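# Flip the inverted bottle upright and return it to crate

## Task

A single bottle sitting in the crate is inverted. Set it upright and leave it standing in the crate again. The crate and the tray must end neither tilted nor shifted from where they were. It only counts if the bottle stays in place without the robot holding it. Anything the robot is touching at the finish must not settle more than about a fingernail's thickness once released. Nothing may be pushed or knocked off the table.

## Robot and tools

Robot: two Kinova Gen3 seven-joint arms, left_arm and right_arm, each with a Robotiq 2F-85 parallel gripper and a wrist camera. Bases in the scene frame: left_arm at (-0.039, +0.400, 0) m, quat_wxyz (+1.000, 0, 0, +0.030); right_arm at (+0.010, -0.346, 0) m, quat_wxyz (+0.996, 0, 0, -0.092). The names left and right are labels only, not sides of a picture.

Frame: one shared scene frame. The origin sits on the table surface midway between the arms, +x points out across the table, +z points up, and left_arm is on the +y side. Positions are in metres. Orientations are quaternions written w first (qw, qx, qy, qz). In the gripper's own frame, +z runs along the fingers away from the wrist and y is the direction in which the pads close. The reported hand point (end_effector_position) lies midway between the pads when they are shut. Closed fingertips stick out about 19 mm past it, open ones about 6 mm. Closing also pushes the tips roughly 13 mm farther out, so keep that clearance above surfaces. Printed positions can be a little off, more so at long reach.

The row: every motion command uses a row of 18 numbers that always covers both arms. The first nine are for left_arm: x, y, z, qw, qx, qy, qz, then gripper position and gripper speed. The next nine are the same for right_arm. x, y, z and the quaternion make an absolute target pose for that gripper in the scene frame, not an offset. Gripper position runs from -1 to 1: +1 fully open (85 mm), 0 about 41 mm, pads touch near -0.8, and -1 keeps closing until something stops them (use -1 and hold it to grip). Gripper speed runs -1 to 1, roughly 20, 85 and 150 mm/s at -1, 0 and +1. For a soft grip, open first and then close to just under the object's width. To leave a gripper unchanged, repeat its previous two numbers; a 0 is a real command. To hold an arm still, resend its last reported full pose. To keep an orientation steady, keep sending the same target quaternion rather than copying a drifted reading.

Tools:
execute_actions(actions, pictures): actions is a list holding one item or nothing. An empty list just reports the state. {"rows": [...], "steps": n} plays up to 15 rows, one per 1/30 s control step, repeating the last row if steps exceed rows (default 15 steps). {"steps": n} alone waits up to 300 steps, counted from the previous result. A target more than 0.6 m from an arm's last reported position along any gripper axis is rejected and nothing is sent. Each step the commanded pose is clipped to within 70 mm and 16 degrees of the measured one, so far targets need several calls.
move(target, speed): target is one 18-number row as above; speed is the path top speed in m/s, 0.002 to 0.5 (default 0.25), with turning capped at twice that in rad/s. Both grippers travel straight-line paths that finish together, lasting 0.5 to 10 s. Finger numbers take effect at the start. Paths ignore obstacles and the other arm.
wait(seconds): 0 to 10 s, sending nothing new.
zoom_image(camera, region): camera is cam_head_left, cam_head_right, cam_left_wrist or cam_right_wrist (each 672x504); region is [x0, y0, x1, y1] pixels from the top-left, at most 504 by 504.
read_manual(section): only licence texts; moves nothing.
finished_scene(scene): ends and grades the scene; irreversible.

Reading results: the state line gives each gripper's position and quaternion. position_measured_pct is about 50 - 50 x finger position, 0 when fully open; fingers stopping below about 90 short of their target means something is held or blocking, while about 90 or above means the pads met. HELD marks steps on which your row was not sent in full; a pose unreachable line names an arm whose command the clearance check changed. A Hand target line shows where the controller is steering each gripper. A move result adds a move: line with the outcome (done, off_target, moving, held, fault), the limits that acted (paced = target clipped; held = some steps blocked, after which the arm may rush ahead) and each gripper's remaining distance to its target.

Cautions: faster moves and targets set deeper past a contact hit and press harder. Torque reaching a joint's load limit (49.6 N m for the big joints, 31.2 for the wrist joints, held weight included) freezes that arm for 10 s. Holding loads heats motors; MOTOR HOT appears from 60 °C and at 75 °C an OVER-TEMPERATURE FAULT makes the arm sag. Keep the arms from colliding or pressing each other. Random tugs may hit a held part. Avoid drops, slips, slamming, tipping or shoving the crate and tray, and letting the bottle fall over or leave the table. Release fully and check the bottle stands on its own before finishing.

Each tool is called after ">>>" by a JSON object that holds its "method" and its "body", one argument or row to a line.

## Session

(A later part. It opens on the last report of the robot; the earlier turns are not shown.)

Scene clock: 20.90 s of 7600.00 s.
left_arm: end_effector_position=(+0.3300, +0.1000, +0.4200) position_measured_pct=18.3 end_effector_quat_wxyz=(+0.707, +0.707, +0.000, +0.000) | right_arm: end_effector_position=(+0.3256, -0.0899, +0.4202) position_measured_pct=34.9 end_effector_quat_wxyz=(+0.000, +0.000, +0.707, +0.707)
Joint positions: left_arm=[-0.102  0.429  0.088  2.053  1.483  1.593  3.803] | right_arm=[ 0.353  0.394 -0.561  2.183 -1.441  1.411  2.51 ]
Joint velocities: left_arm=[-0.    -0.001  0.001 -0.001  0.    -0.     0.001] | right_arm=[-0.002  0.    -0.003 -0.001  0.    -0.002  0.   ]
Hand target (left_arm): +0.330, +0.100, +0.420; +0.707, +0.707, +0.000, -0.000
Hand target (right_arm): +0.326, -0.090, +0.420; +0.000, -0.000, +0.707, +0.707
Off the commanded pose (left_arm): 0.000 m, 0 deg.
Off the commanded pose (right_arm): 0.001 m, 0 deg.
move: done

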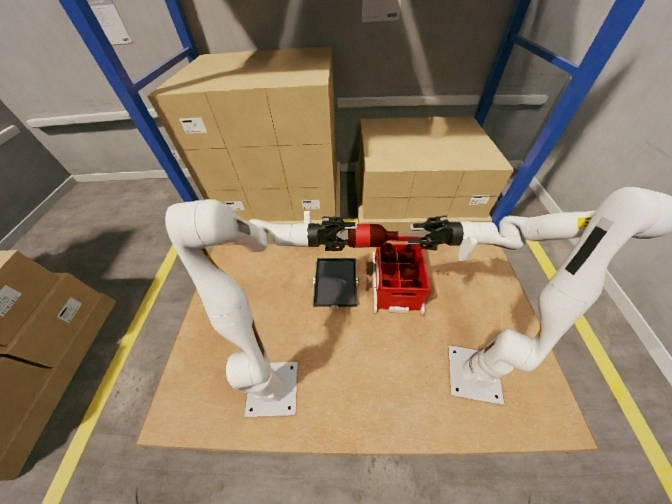

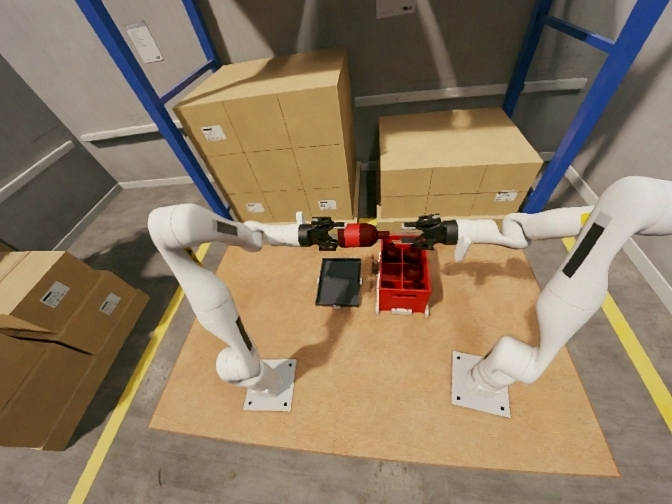

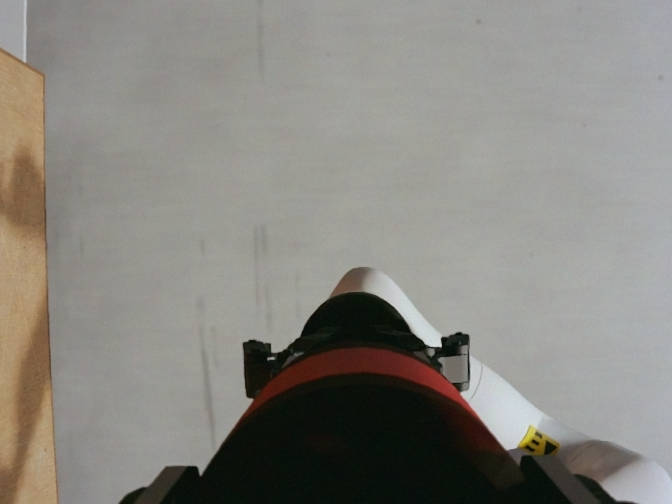

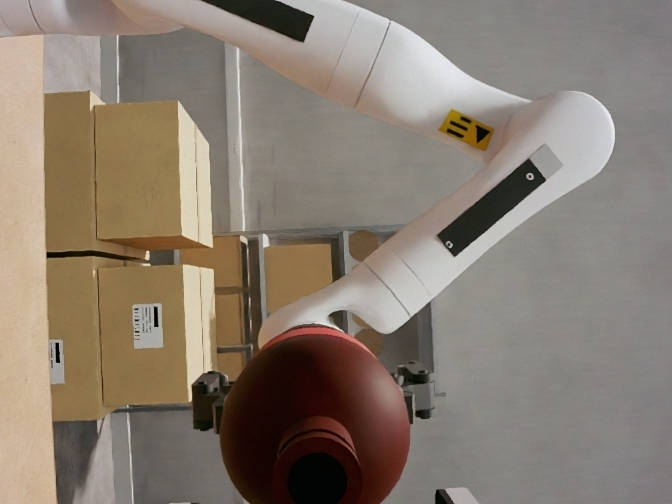

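>>> {"method": "move", "body": {
  "target": [0.33,0.1,0.42,0.707,0.707,0,0,-1,-0.5,0.323,-0.032,0.42,0,0,0.707,0.707,0.3,0],
  "speed": 0.1
}}

>>> {"method": "move", "body": {
  "target": [0.33,0.1,0.42,0.707,0.707,0,0,-1,-0.5,0.323,-0.032,0.42,0,0,0.707,0.707,-1,-0.6]
}}

Scene clock: 22.67 s of 7600.00 s.
left_arm: end_effector_position=(+0.3300, +0.1000, +0.4200) position_measured_pct=18.3 end_effector_quat_wxyz=(+0.707, +0.707, +0.000, +0.000) | right_arm: end_effector_position=(+0.3236, -0.0322, +0.4201) position_measured_pct=34.9 end_effector_quat_wxyz=(+0.000, +0.000, +0.707, +0.707)
Joint positions: left_arm=[-0.102  0.429  0.088  2.053  1.483  1.593  3.803] | right_arm=[ 0.222  0.393 -0.625  2.203 -1.593  1.282  2.551]
Joint velocities: left_arm=[ 0.     0.001 -0.001  0.002 -0.     0.    -0.   ] | right_arm=[-0.005  0.001 -0.01   0.001  0.001 -0.003  0.001]
Hand target (left_arm): +0.330, +0.100, +0.420; +0.707, +0.707, -0.000, +0.000
Hand target (right_arm): +0.323, -0.032, +0.420; +0.000, +0.000, +0.707, +0.707
Off the commanded pose (left_arm): 0.000 m, 0 deg.
Off the commanded pose (right_arm): 0.001 m, 0 deg.
move: done

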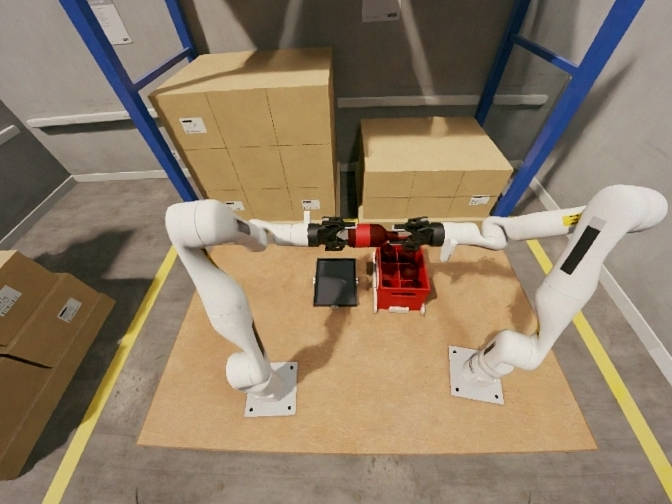

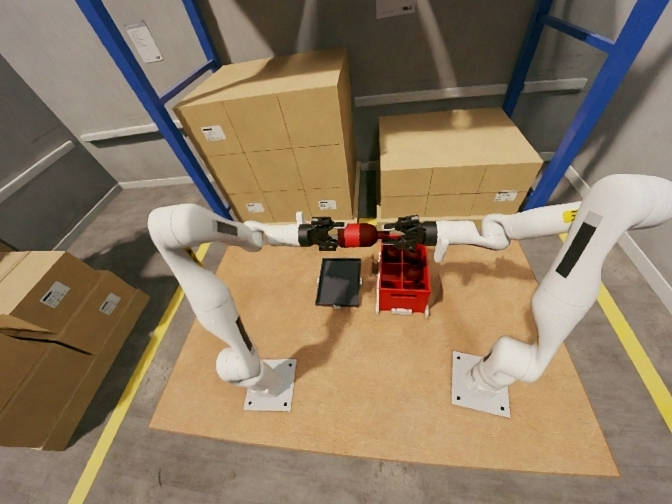

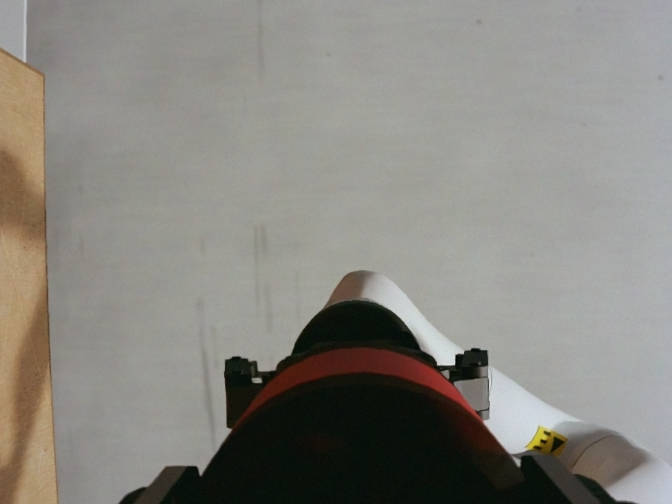

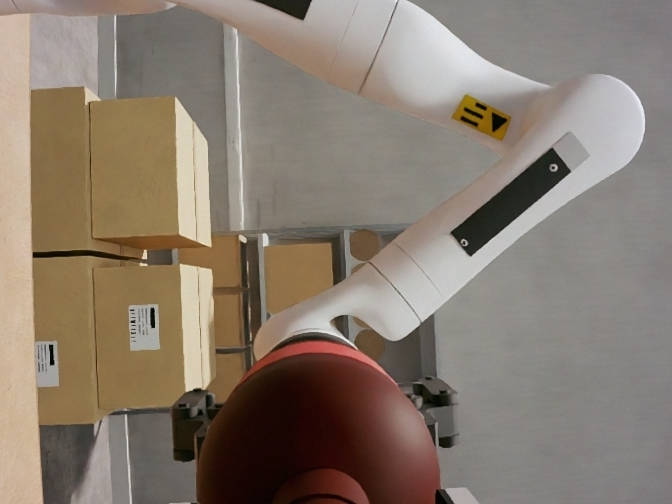

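Scene clock: 23.73 s of 7600.00 s.
left_arm: end_effector_position=(+0.3302, +0.1003, +0.4199) position_measured_pct=18.3 end_effector_quat_wxyz=(+0.707, +0.707, +0.000, +0.000) | right_arm: end_effector_position=(+0.3233, -0.0322, +0.4201) position_measured_pct=68.7 end_effector_quat_wxyz=(+0.000, +0.000, +0.707, +0.707)
Joint positions: left_arm=[-0.103  0.43   0.087  2.053  1.483  1.593  3.803] | right_arm=[ 0.222  0.393 -0.625  2.203 -1.593  1.283  2.552]
Joint velocities: left_arm=[-0.    -0.     0.001  0.    -0.    -0.    -0.   ] | right_arm=[-0.001  0.001 -0.002 -0.001  0.     0.001 -0.   ]
Hand target (left_arm): +0.330, +0.100, +0.420; +0.707, +0.707, -0.000, +0.000
Hand target (right_arm): +0.323, -0.032, +0.420; -0.000, +0.000, +0.707, +0.707
Off the commanded pose (left_arm): 0.000 m, 0 deg.
Off the commanded pose (right_arm): 0.000 m, 0 deg.
move: done

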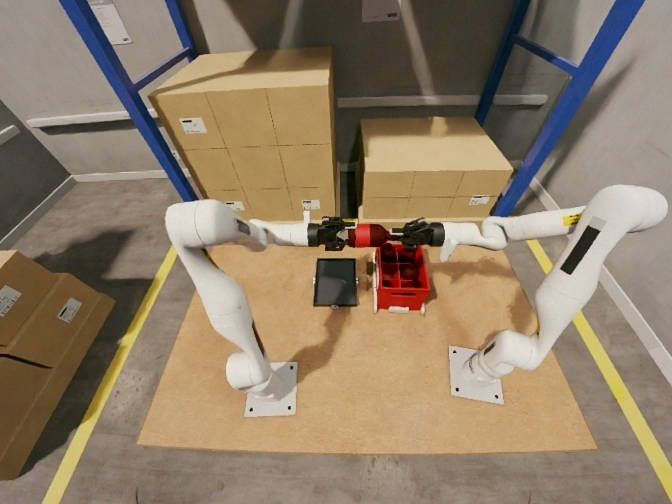

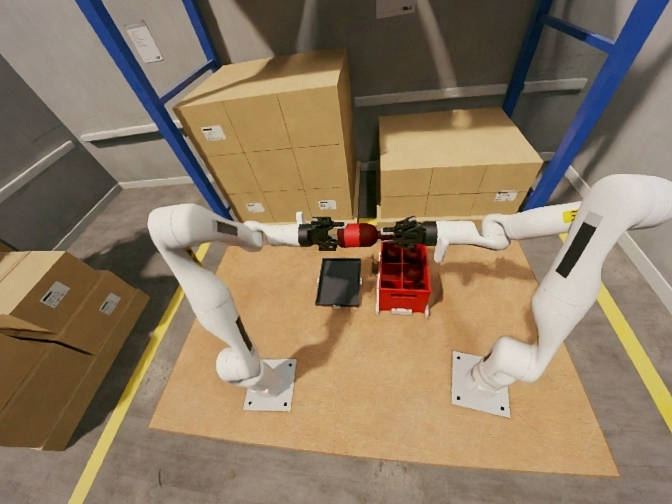

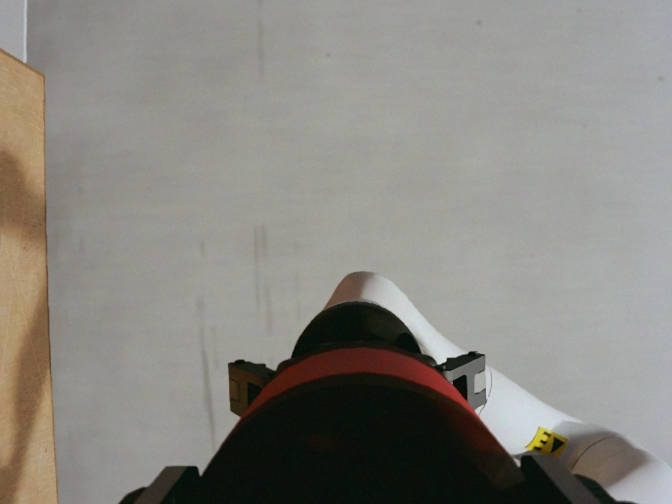

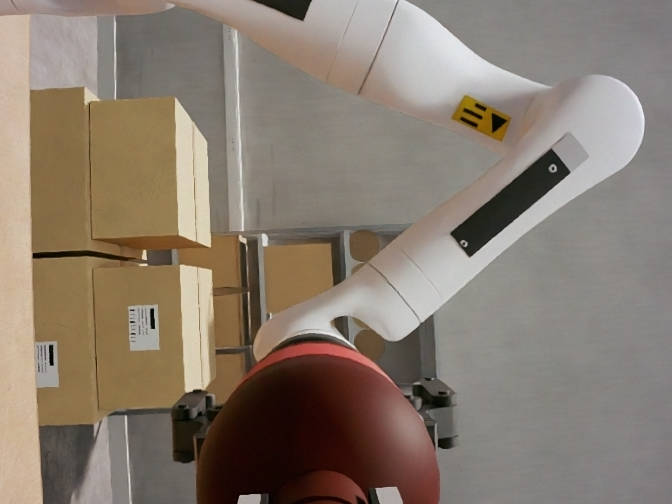

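>>> {"method": "move", "body": {
  "target": [0.33,0.1,0.42,0.707,0.707,0,0,1,0,0.323,-0.032,0.42,0,0,0.707,0.707,-1,-0.6]
}}

>>> {"method": "move", "body": {
  "target": [0.33,0.2,0.42,0.707,0.707,0,0,1,0,0.323,-0.05,0.42,0,0,0.707,0.707,-1,-0.6]
}}

>>> {"method": "move", "body": {
  "target": [0.28,0.25,0.24,0.707,0.707,0,0,1,0,0.317,-0.06,0.34,0,0.383,0.924,0,-1,-0.6],
  "speed": 0.3
}}

Scene clock: 25.47 s of 7600.00 s.
left_arm: end_effector_position=(+0.3300, +0.1000, +0.4200) position_measured_pct=0.0 end_effector_quat_wxyz=(+0.707, +0.707, -0.000, +0.000) | right_arm: end_effector_position=(+0.3230, -0.0320, +0.4200) position_measured_pct=68.7 end_effector_quat_wxyz=(-0.000, +0.000, +0.707, +0.707)
Joint positions: left_arm=[-0.102  0.429  0.087  2.053  1.483  1.593  3.803] | right_arm=[ 0.222  0.393 -0.625  2.203 -1.592  1.282  2.552]
Joint velocities: left_arm=[-0.    -0.    -0.001 -0.001 -0.     0.001 -0.   ] | right_arm=[ 0.    -0.002 -0.     0.    -0.    -0.    -0.   ]
Hand target (left_arm): +0.330, +0.100, +0.420; +0.707, +0.707, +0.000, -0.000
Hand target (right_arm): +0.323, -0.032, +0.420; -0.000, +0.000, +0.707, +0.707
Off the commanded pose (left_arm): 0.000 m, 0 deg.
Off the commanded pose (right_arm): 0.000 m, 0 deg.
move: done

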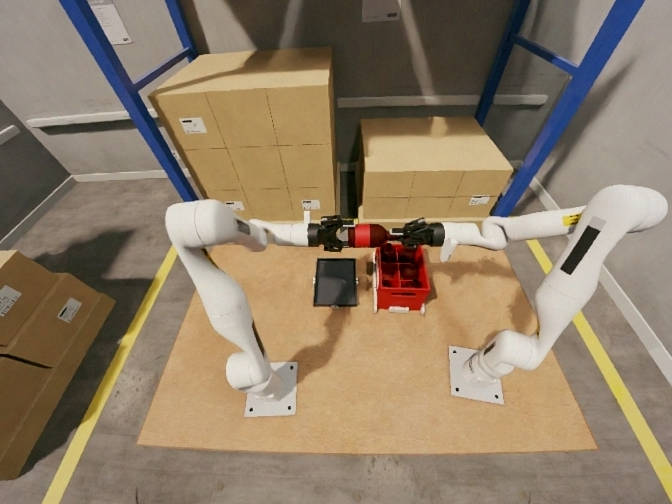

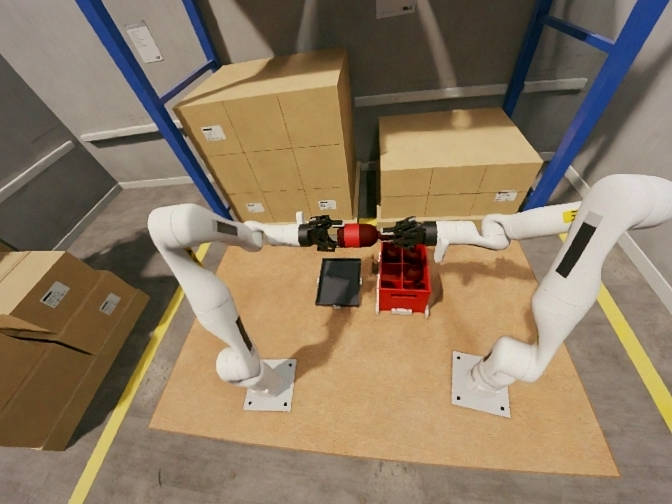

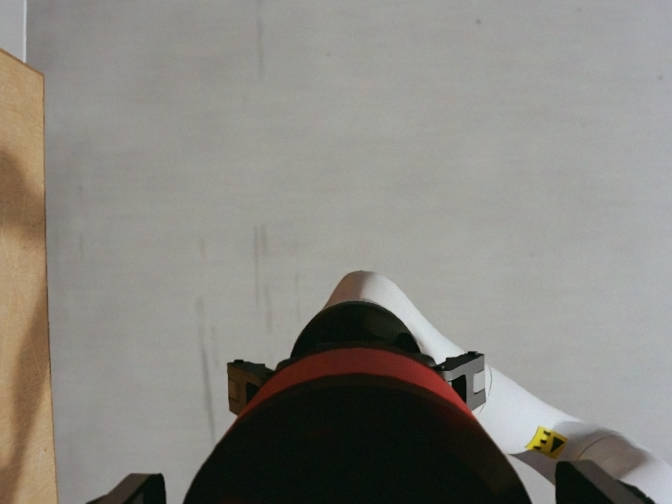

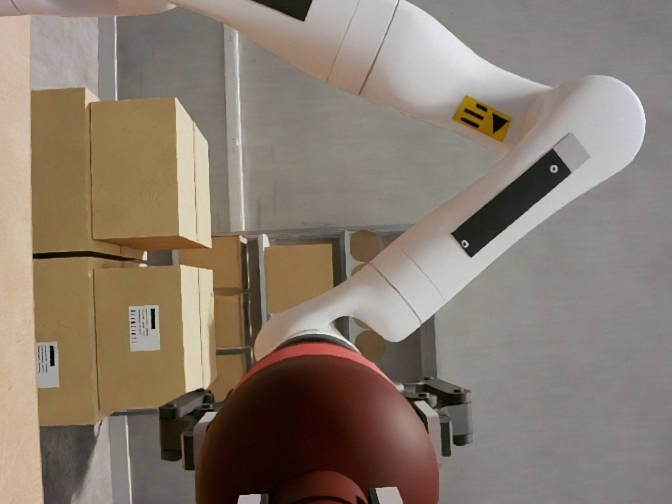

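Scene clock: 26.37 s of 7600.00 s.
left_arm: end_effector_position=(+0.3297, +0.1999, +0.4201) position_measured_pct=0.0 end_effector_quat_wxyz=(+0.707, +0.707, -0.000, +0.000) | right_arm: end_effector_position=(+0.3229, -0.0500, +0.4200) position_measured_pct=68.7 end_effector_quat_wxyz=(-0.000, -0.000, +0.707, +0.707)
Joint positions: left_arm=[-0.295  0.455 -0.001  2.     1.291  1.794  3.797] | right_arm=[ 0.265  0.39  -0.606  2.203 -1.545  1.323  2.539]
Joint velocities: left_arm=[-0.001  0.    -0.003 -0.001  0.     0.003  0.   ] | right_arm=[ 0.    -0.003  0.002 -0.001 -0.001  0.    -0.001]
Hand target (left_arm): +0.330, +0.200, +0.420; +0.707, +0.707, -0.000, +0.000
Hand target (right_arm): +0.323, -0.050, +0.420; -0.000, -0.000, +0.707, +0.707
Off the commanded pose (left_arm): 0.000 m, 0 deg.
Off the commanded pose (right_arm): 0.000 m, 0 deg.
move: done

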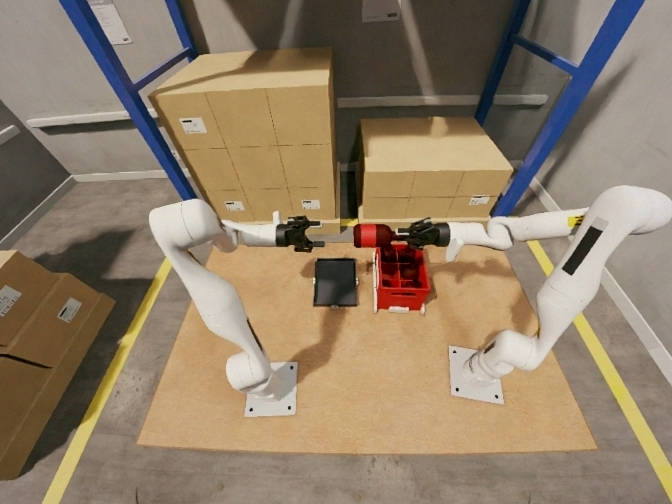

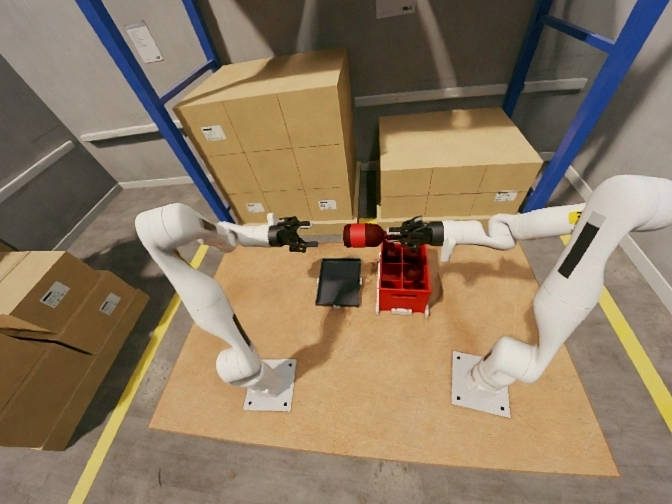

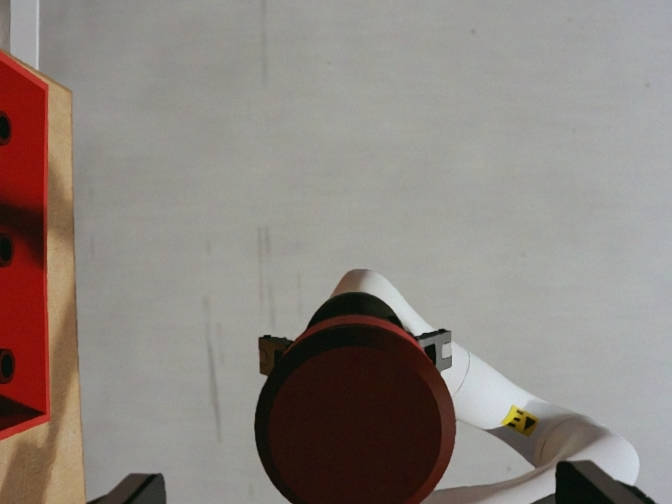

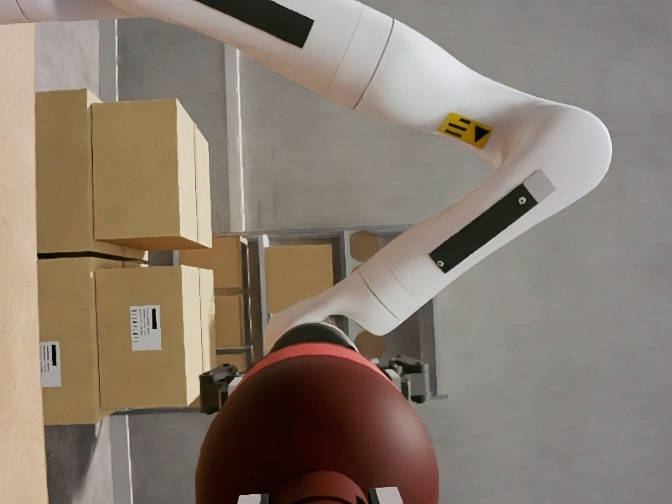

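Scene clock: 29.80 s of 7600.00 s.
left_arm: end_effector_position=(+0.2796, +0.2498, +0.2393) position_measured_pct=0.0 end_effector_quat_wxyz=(+0.706, +0.708, +0.000, -0.000) | right_arm: end_effector_position=(+0.3180, -0.0607, +0.3392) position_measured_pct=68.7 end_effector_quat_wxyz=(-0.001, +0.384, +0.924, -0.004)
Joint positions: left_arm=[-0.418  0.88  -0.079  2.159  1.048  1.674  3.202] | right_arm=[-0.405  0.354 -0.848  1.416  0.264  1.496 -0.275]
Joint velocities: left_arm=[-0.     0.001 -0.001 -0.001  0.     0.    -0.   ] | right_arm=[-0.003  0.003 -0.002 -0.     0.001  0.001 -0.   ]
Hand target (left_arm): +0.280, +0.250, +0.239; +0.706, +0.708, +0.000, -0.000
Hand target (right_arm): +0.318, -0.061, +0.339; -0.001, +0.383, +0.924, -0.004
Off the commanded pose (left_arm): 0.001 m, 0 deg.
Off the commanded pose (right_arm): 0.001 m, 0 deg.
move: done

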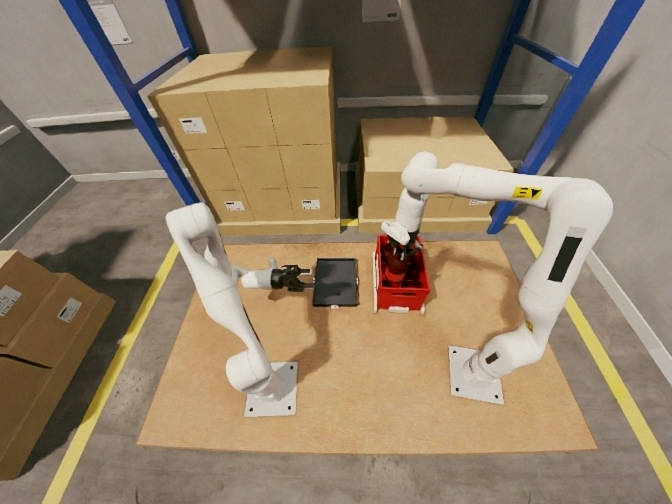

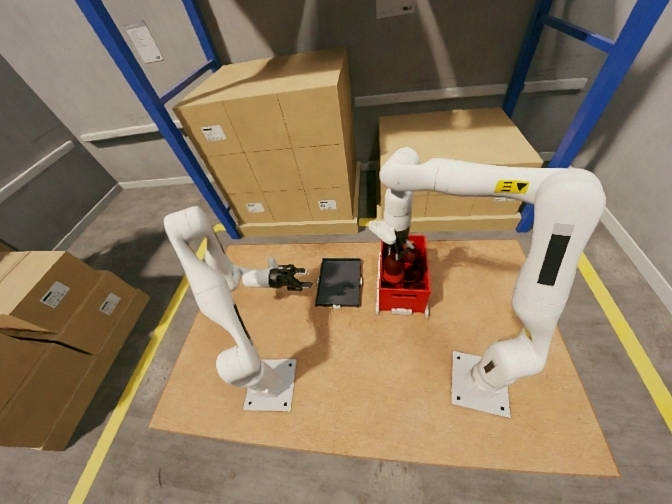

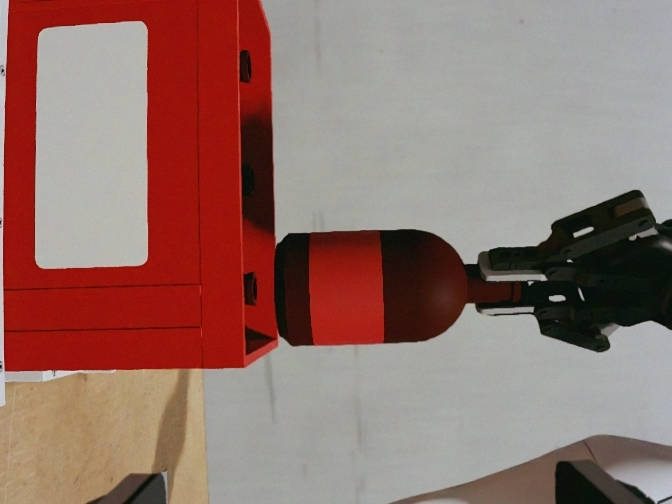

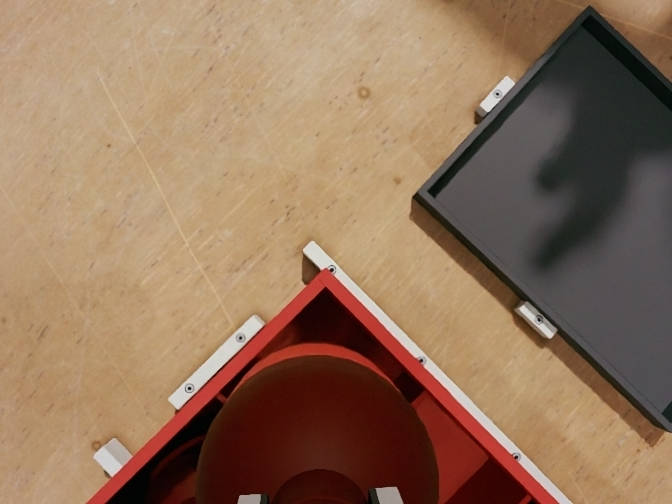

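>>> {"method": "move", "body": {
  "target": [0.28,0.25,0.24,0.707,0.707,0,0,1,0,0.3195,-0.058,0.325,0,0.383,0.924,0,-1,-0.6],
  "speed": 0.05
}}

>>> {"method": "move", "body": {
  "target": [0.28,0.25,0.24,0.707,0.707,0,0,1,0,0.3195,-0.058,0.168,0,0.383,0.924,0,-1,-0.6],
  "speed": 0.07
}}

>>> {"method": "move", "body": {
  "target": [0.28,0.25,0.24,0.707,0.707,0,0,1,0,0.3195,-0.058,0.153,0,0.383,0.924,0,-1,-0.6],
  "speed": 0.01
}}

Scene clock: 31.87 s of 7600.00 s.
left_arm: end_effector_position=(+0.2800, +0.2500, +0.2400) position_measured_pct=0.0 end_effector_quat_wxyz=(+0.707, +0.707, -0.000, -0.000) | right_arm: end_effector_position=(+0.3195, -0.0580, +0.3250) position_measured_pct=68.7 end_effector_quat_wxyz=(+0.000, +0.383, +0.924, +0.000)
Joint positions: left_arm=[-0.418  0.88  -0.078  2.158  1.049  1.676  3.202] | right_arm=[-0.405  0.363 -0.847  1.452  0.271  1.448 -0.283]
Joint velocities: left_arm=[0.    0.001 0.001 0.    0.    0.    0.   ] | right_arm=[ 0.001 -0.001  0.     0.    -0.     0.    -0.   ]
Hand target (left_arm): +0.280, +0.250, +0.240; +0.707, +0.707, +0.000, -0.000
Hand target (right_arm): +0.319, -0.058, +0.325; +0.000, +0.383, +0.924, +0.000
Off the commanded pose (left_arm): 0.000 m, 0 deg.
Off the commanded pose (right_arm): 0.000 m, 0 deg.
move: done

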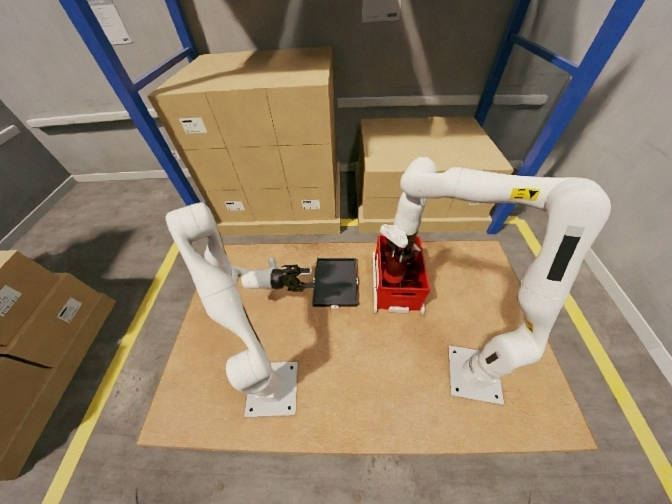

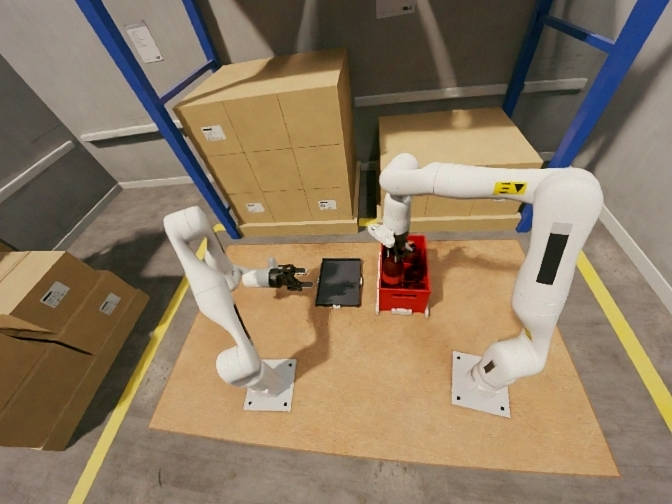

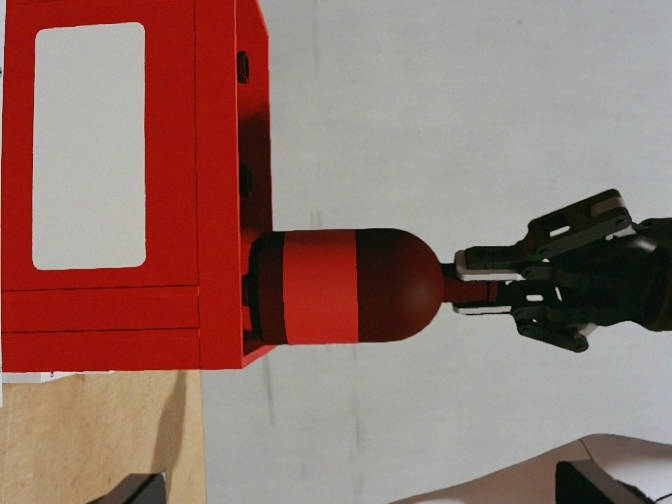

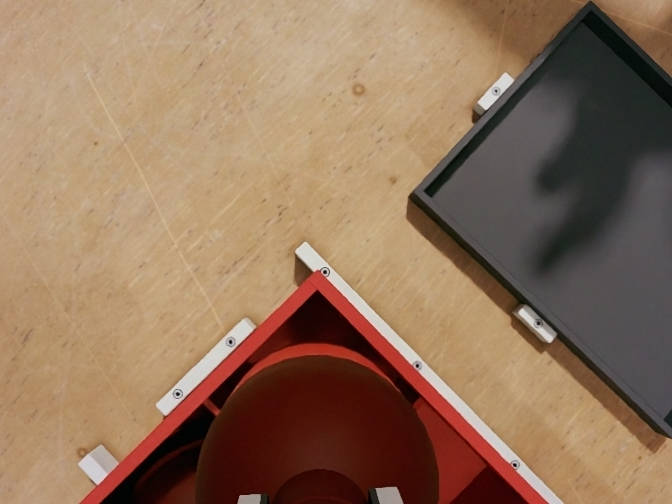

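Scene clock: 34.40 s of 7600.00 s.
left_arm: end_effector_position=(+0.2800, +0.2500, +0.2400) position_measured_pct=0.0 end_effector_quat_wxyz=(+0.707, +0.707, -0.000, +0.000) | right_arm: end_effector_position=(+0.3194, -0.0580, +0.1680) position_measured_pct=68.7 end_effector_quat_wxyz=(+0.000, +0.383, +0.924, +0.000)
Joint positions: left_arm=[-0.418  0.88  -0.078  2.158  1.049  1.676  3.202] | right_arm=[-0.457  0.521 -0.775  1.78   0.423  1.014 -0.425]
Joint velocities: left_arm=[-0.     0.001  0.     0.    -0.     0.001 -0.   ] | right_arm=[-0.003  0.    -0.002 -0.    -0.    -0.001 -0.001]
Hand target (left_arm): +0.280, +0.250, +0.240; +0.707, +0.707, +0.000, -0.000
Hand target (right_arm): +0.319, -0.058, +0.168; +0.000, +0.383, +0.924, +0.000
Off the commanded pose (left_arm): 0.000 m, 0 deg.
Off the commanded pose (right_arm): 0.000 m, 0 deg.
move: done

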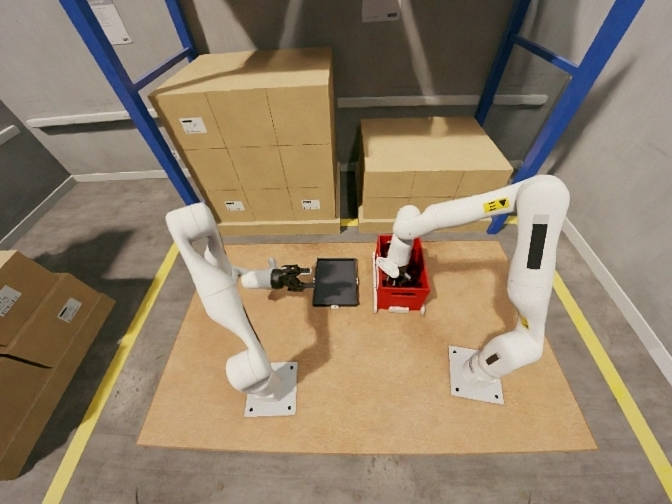

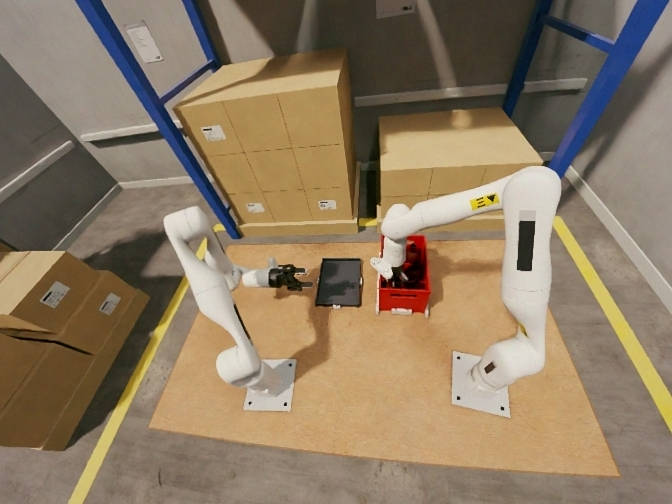

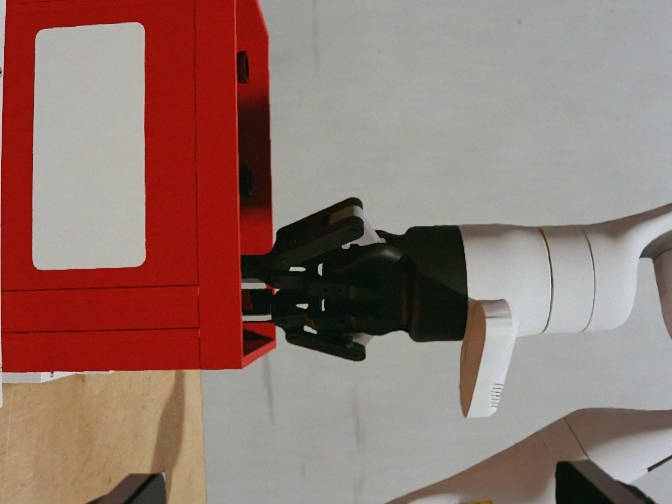

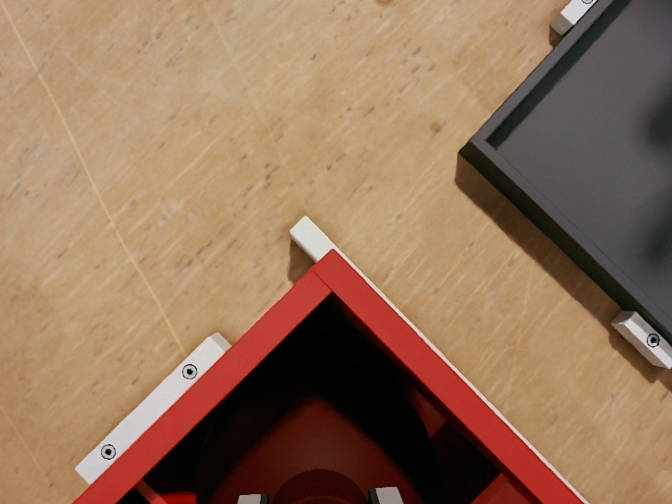

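Scene clock: 36.13 s of 7600.00 s.
left_arm: end_effector_position=(+0.2800, +0.2500, +0.2400) position_measured_pct=0.0 end_effector_quat_wxyz=(+0.707, +0.707, -0.000, +0.000) | right_arm: end_effector_position=(+0.3198, -0.0579, +0.1554) position_measured_pct=68.7 end_effector_quat_wxyz=(+0.002, +0.383, +0.924, +0.001)
Joint positions: left_arm=[-0.418  0.88  -0.078  2.158  1.049  1.676  3.202] | right_arm=[-0.467  0.538 -0.763  1.801  0.445  0.979 -0.445]
Joint velocities: left_arm=[-0.     0.     0.001 -0.002 -0.    -0.001 -0.001] | right_arm=[ 0.001 -0.002 -0.002  0.001  0.    -0.001 -0.001]
Hand target (left_arm): +0.280, +0.250, +0.240; +0.707, +0.707, +0.000, -0.000
Hand target (right_arm): +0.319, -0.058, +0.153; +0.000, +0.383, +0.924, -0.000
Off the commanded pose (left_arm): 0.000 m, 0 deg.
Off the commanded pose (right_arm): 0.002 m, 0 deg.
move: done

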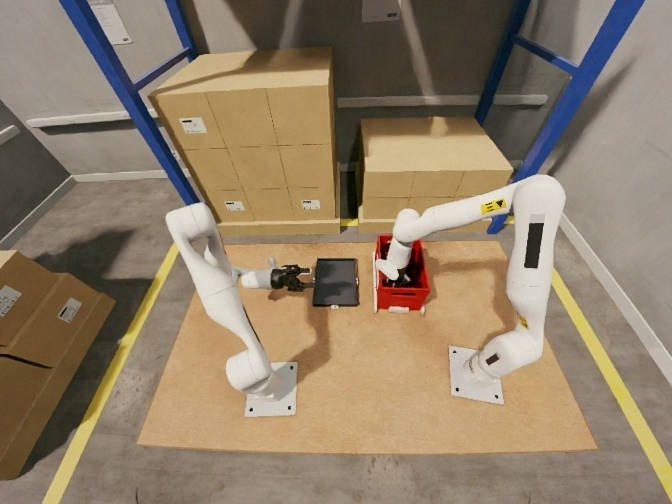

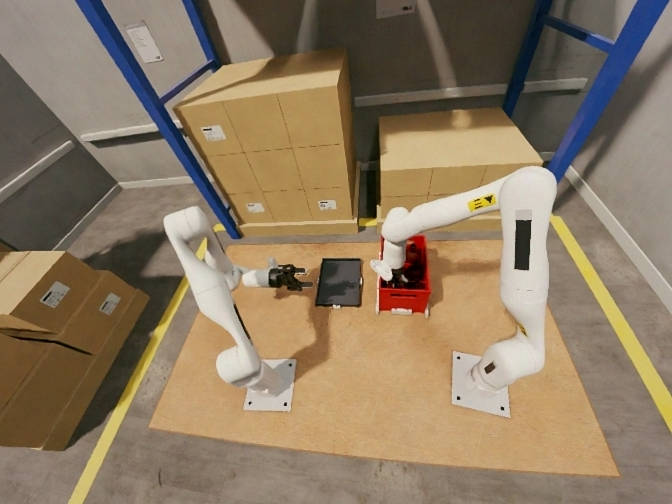

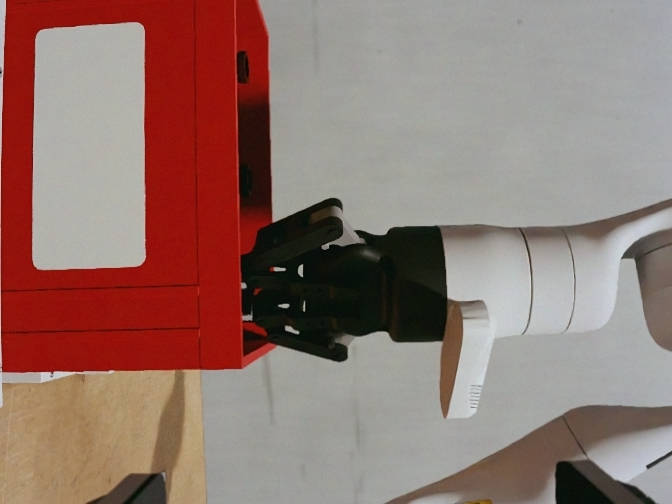

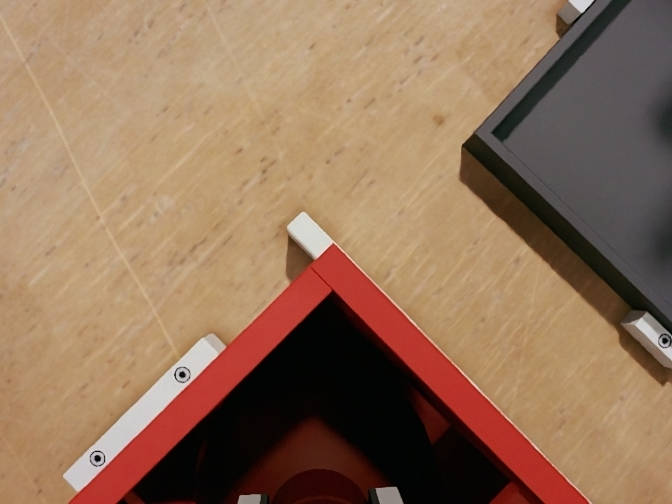

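>>> {"method": "move", "body": {
  "target": [0.28,0.25,0.24,0.707,0.707,0,0,1,0,0.3195,-0.058,0.1555,0,0.383,0.924,0,0.1,0],
  "speed": 0.02
}}

>>> {"method": "move", "body": {
  "target": [0.28,0.25,0.24,0.707,0.707,0,0,1,0,0.3195,-0.058,0.26,0,0.383,0.924,0,0.1,0]
}}

Scene clock: 37.60 s of 7600.00 s.
left_arm: end_effector_position=(+0.2800, +0.2500, +0.2400) position_measured_pct=0.0 end_effector_quat_wxyz=(+0.707, +0.707, -0.000, +0.000) | right_arm: end_effector_position=(+0.3195, -0.0580, +0.1555) position_measured_pct=45.2 end_effector_quat_wxyz=(+0.000, +0.383, +0.924, +0.000)
Joint positions: left_arm=[-0.418  0.88  -0.078  2.158  1.049  1.676  3.202] | right_arm=[-0.466  0.54  -0.764  1.798  0.442  0.983 -0.441]
Joint velocities: left_arm=[-0.    -0.    -0.001 -0.001  0.    -0.    -0.   ] | right_arm=[ 0.    -0.     0.001 -0.    -0.001 -0.    -0.   ]
Hand target (left_arm): +0.280, +0.250, +0.240; +0.707, +0.707, +0.000, -0.000
Hand target (right_arm): +0.319, -0.058, +0.156; -0.000, +0.383, +0.924, +0.000
Off the commanded pose (left_arm): 0.000 m, 0 deg.
Off the commanded pose (right_arm): 0.000 m, 0 deg.
move: done

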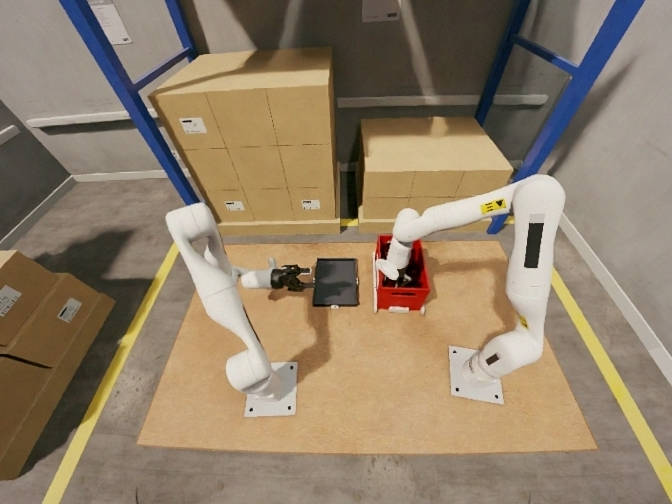

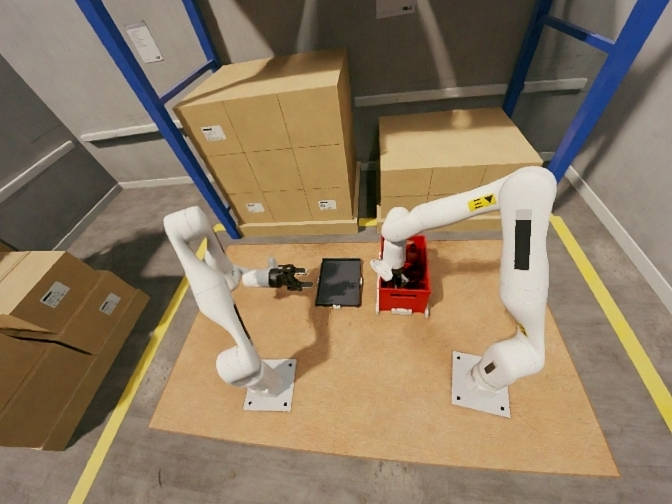

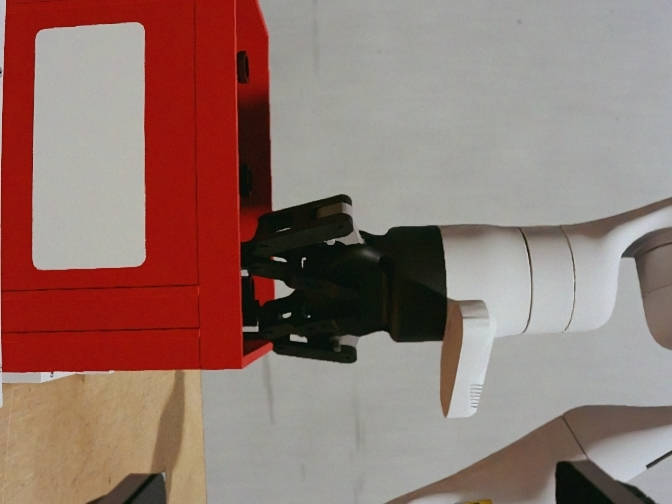

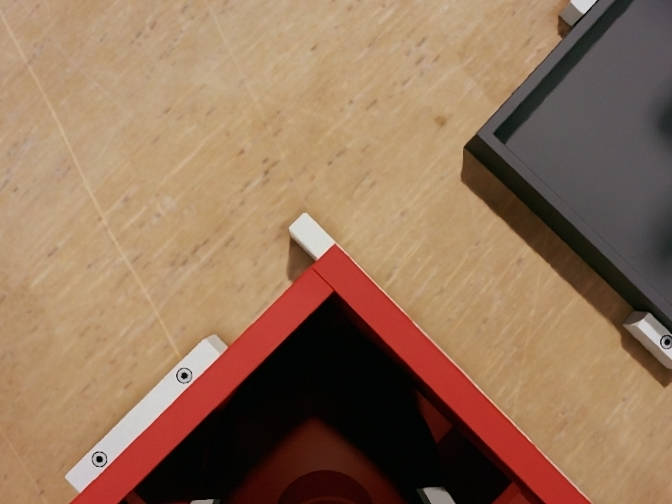

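Scene clock: 38.43 s of 7600.00 s.
left_arm: end_effector_position=(+0.2800, +0.2500, +0.2400) position_measured_pct=0.0 end_effector_quat_wxyz=(+0.707, +0.707, -0.000, +0.000) | right_arm: end_effector_position=(+0.3196, -0.0580, +0.2600) position_measured_pct=45.2 end_effector_quat_wxyz=(-0.000, +0.383, +0.924, -0.000)
Joint positions: left_arm=[-0.418  0.88  -0.078  2.158  1.049  1.676  3.202] | right_arm=[-0.412  0.41  -0.827  1.609  0.313  1.262 -0.325]
Joint velocities: left_arm=[ 0.    -0.001  0.001 -0.     0.    -0.    -0.   ] | right_arm=[ 0.001 -0.002  0.     0.    -0.001  0.     0.001]
Hand target (left_arm): +0.280, +0.250, +0.240; +0.707, +0.707, +0.000, -0.000
Hand target (right_arm): +0.320, -0.058, +0.260; -0.000, +0.383, +0.924, -0.000
Off the commanded pose (left_arm): 0.000 m, 0 deg.
Off the commanded pose (right_arm): 0.000 m, 0 deg.
move: done

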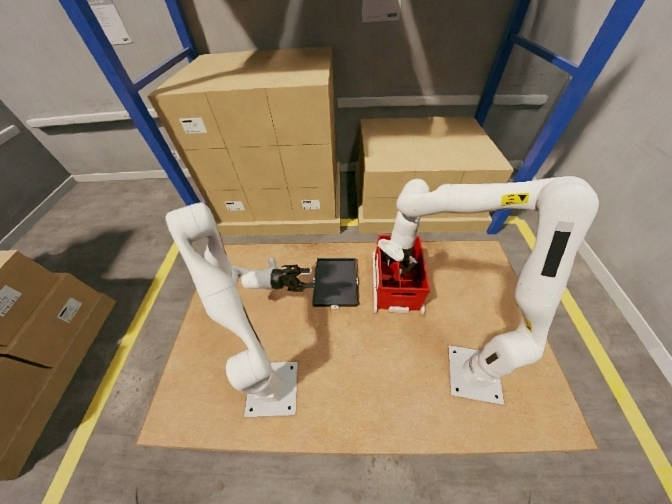

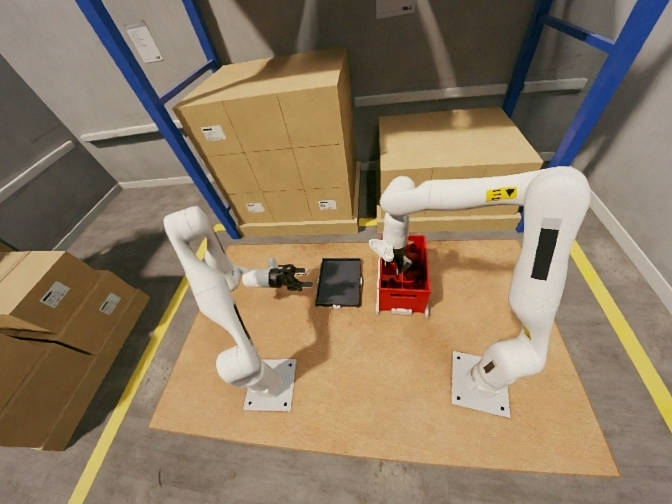

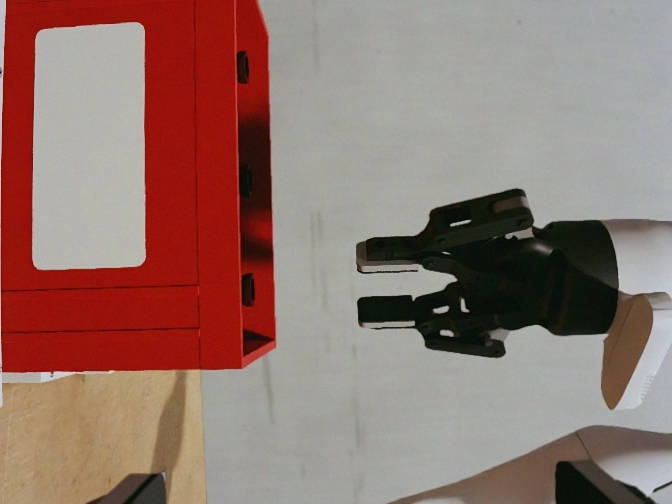

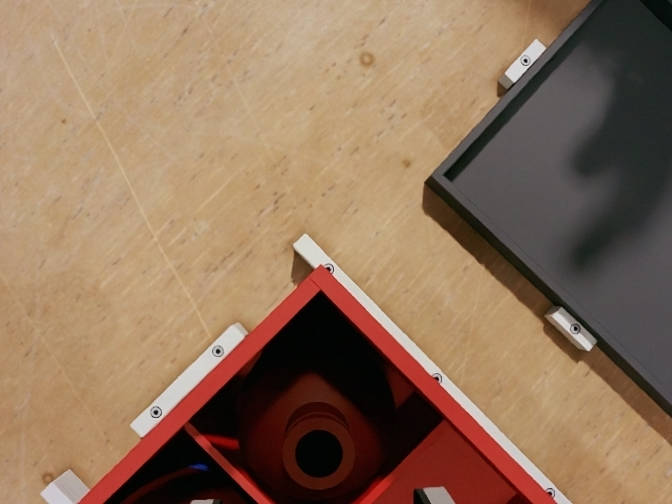

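>>> {"method": "finished_scene", "body": {
  "scene": 2
}}

The scene is finished: the task was done.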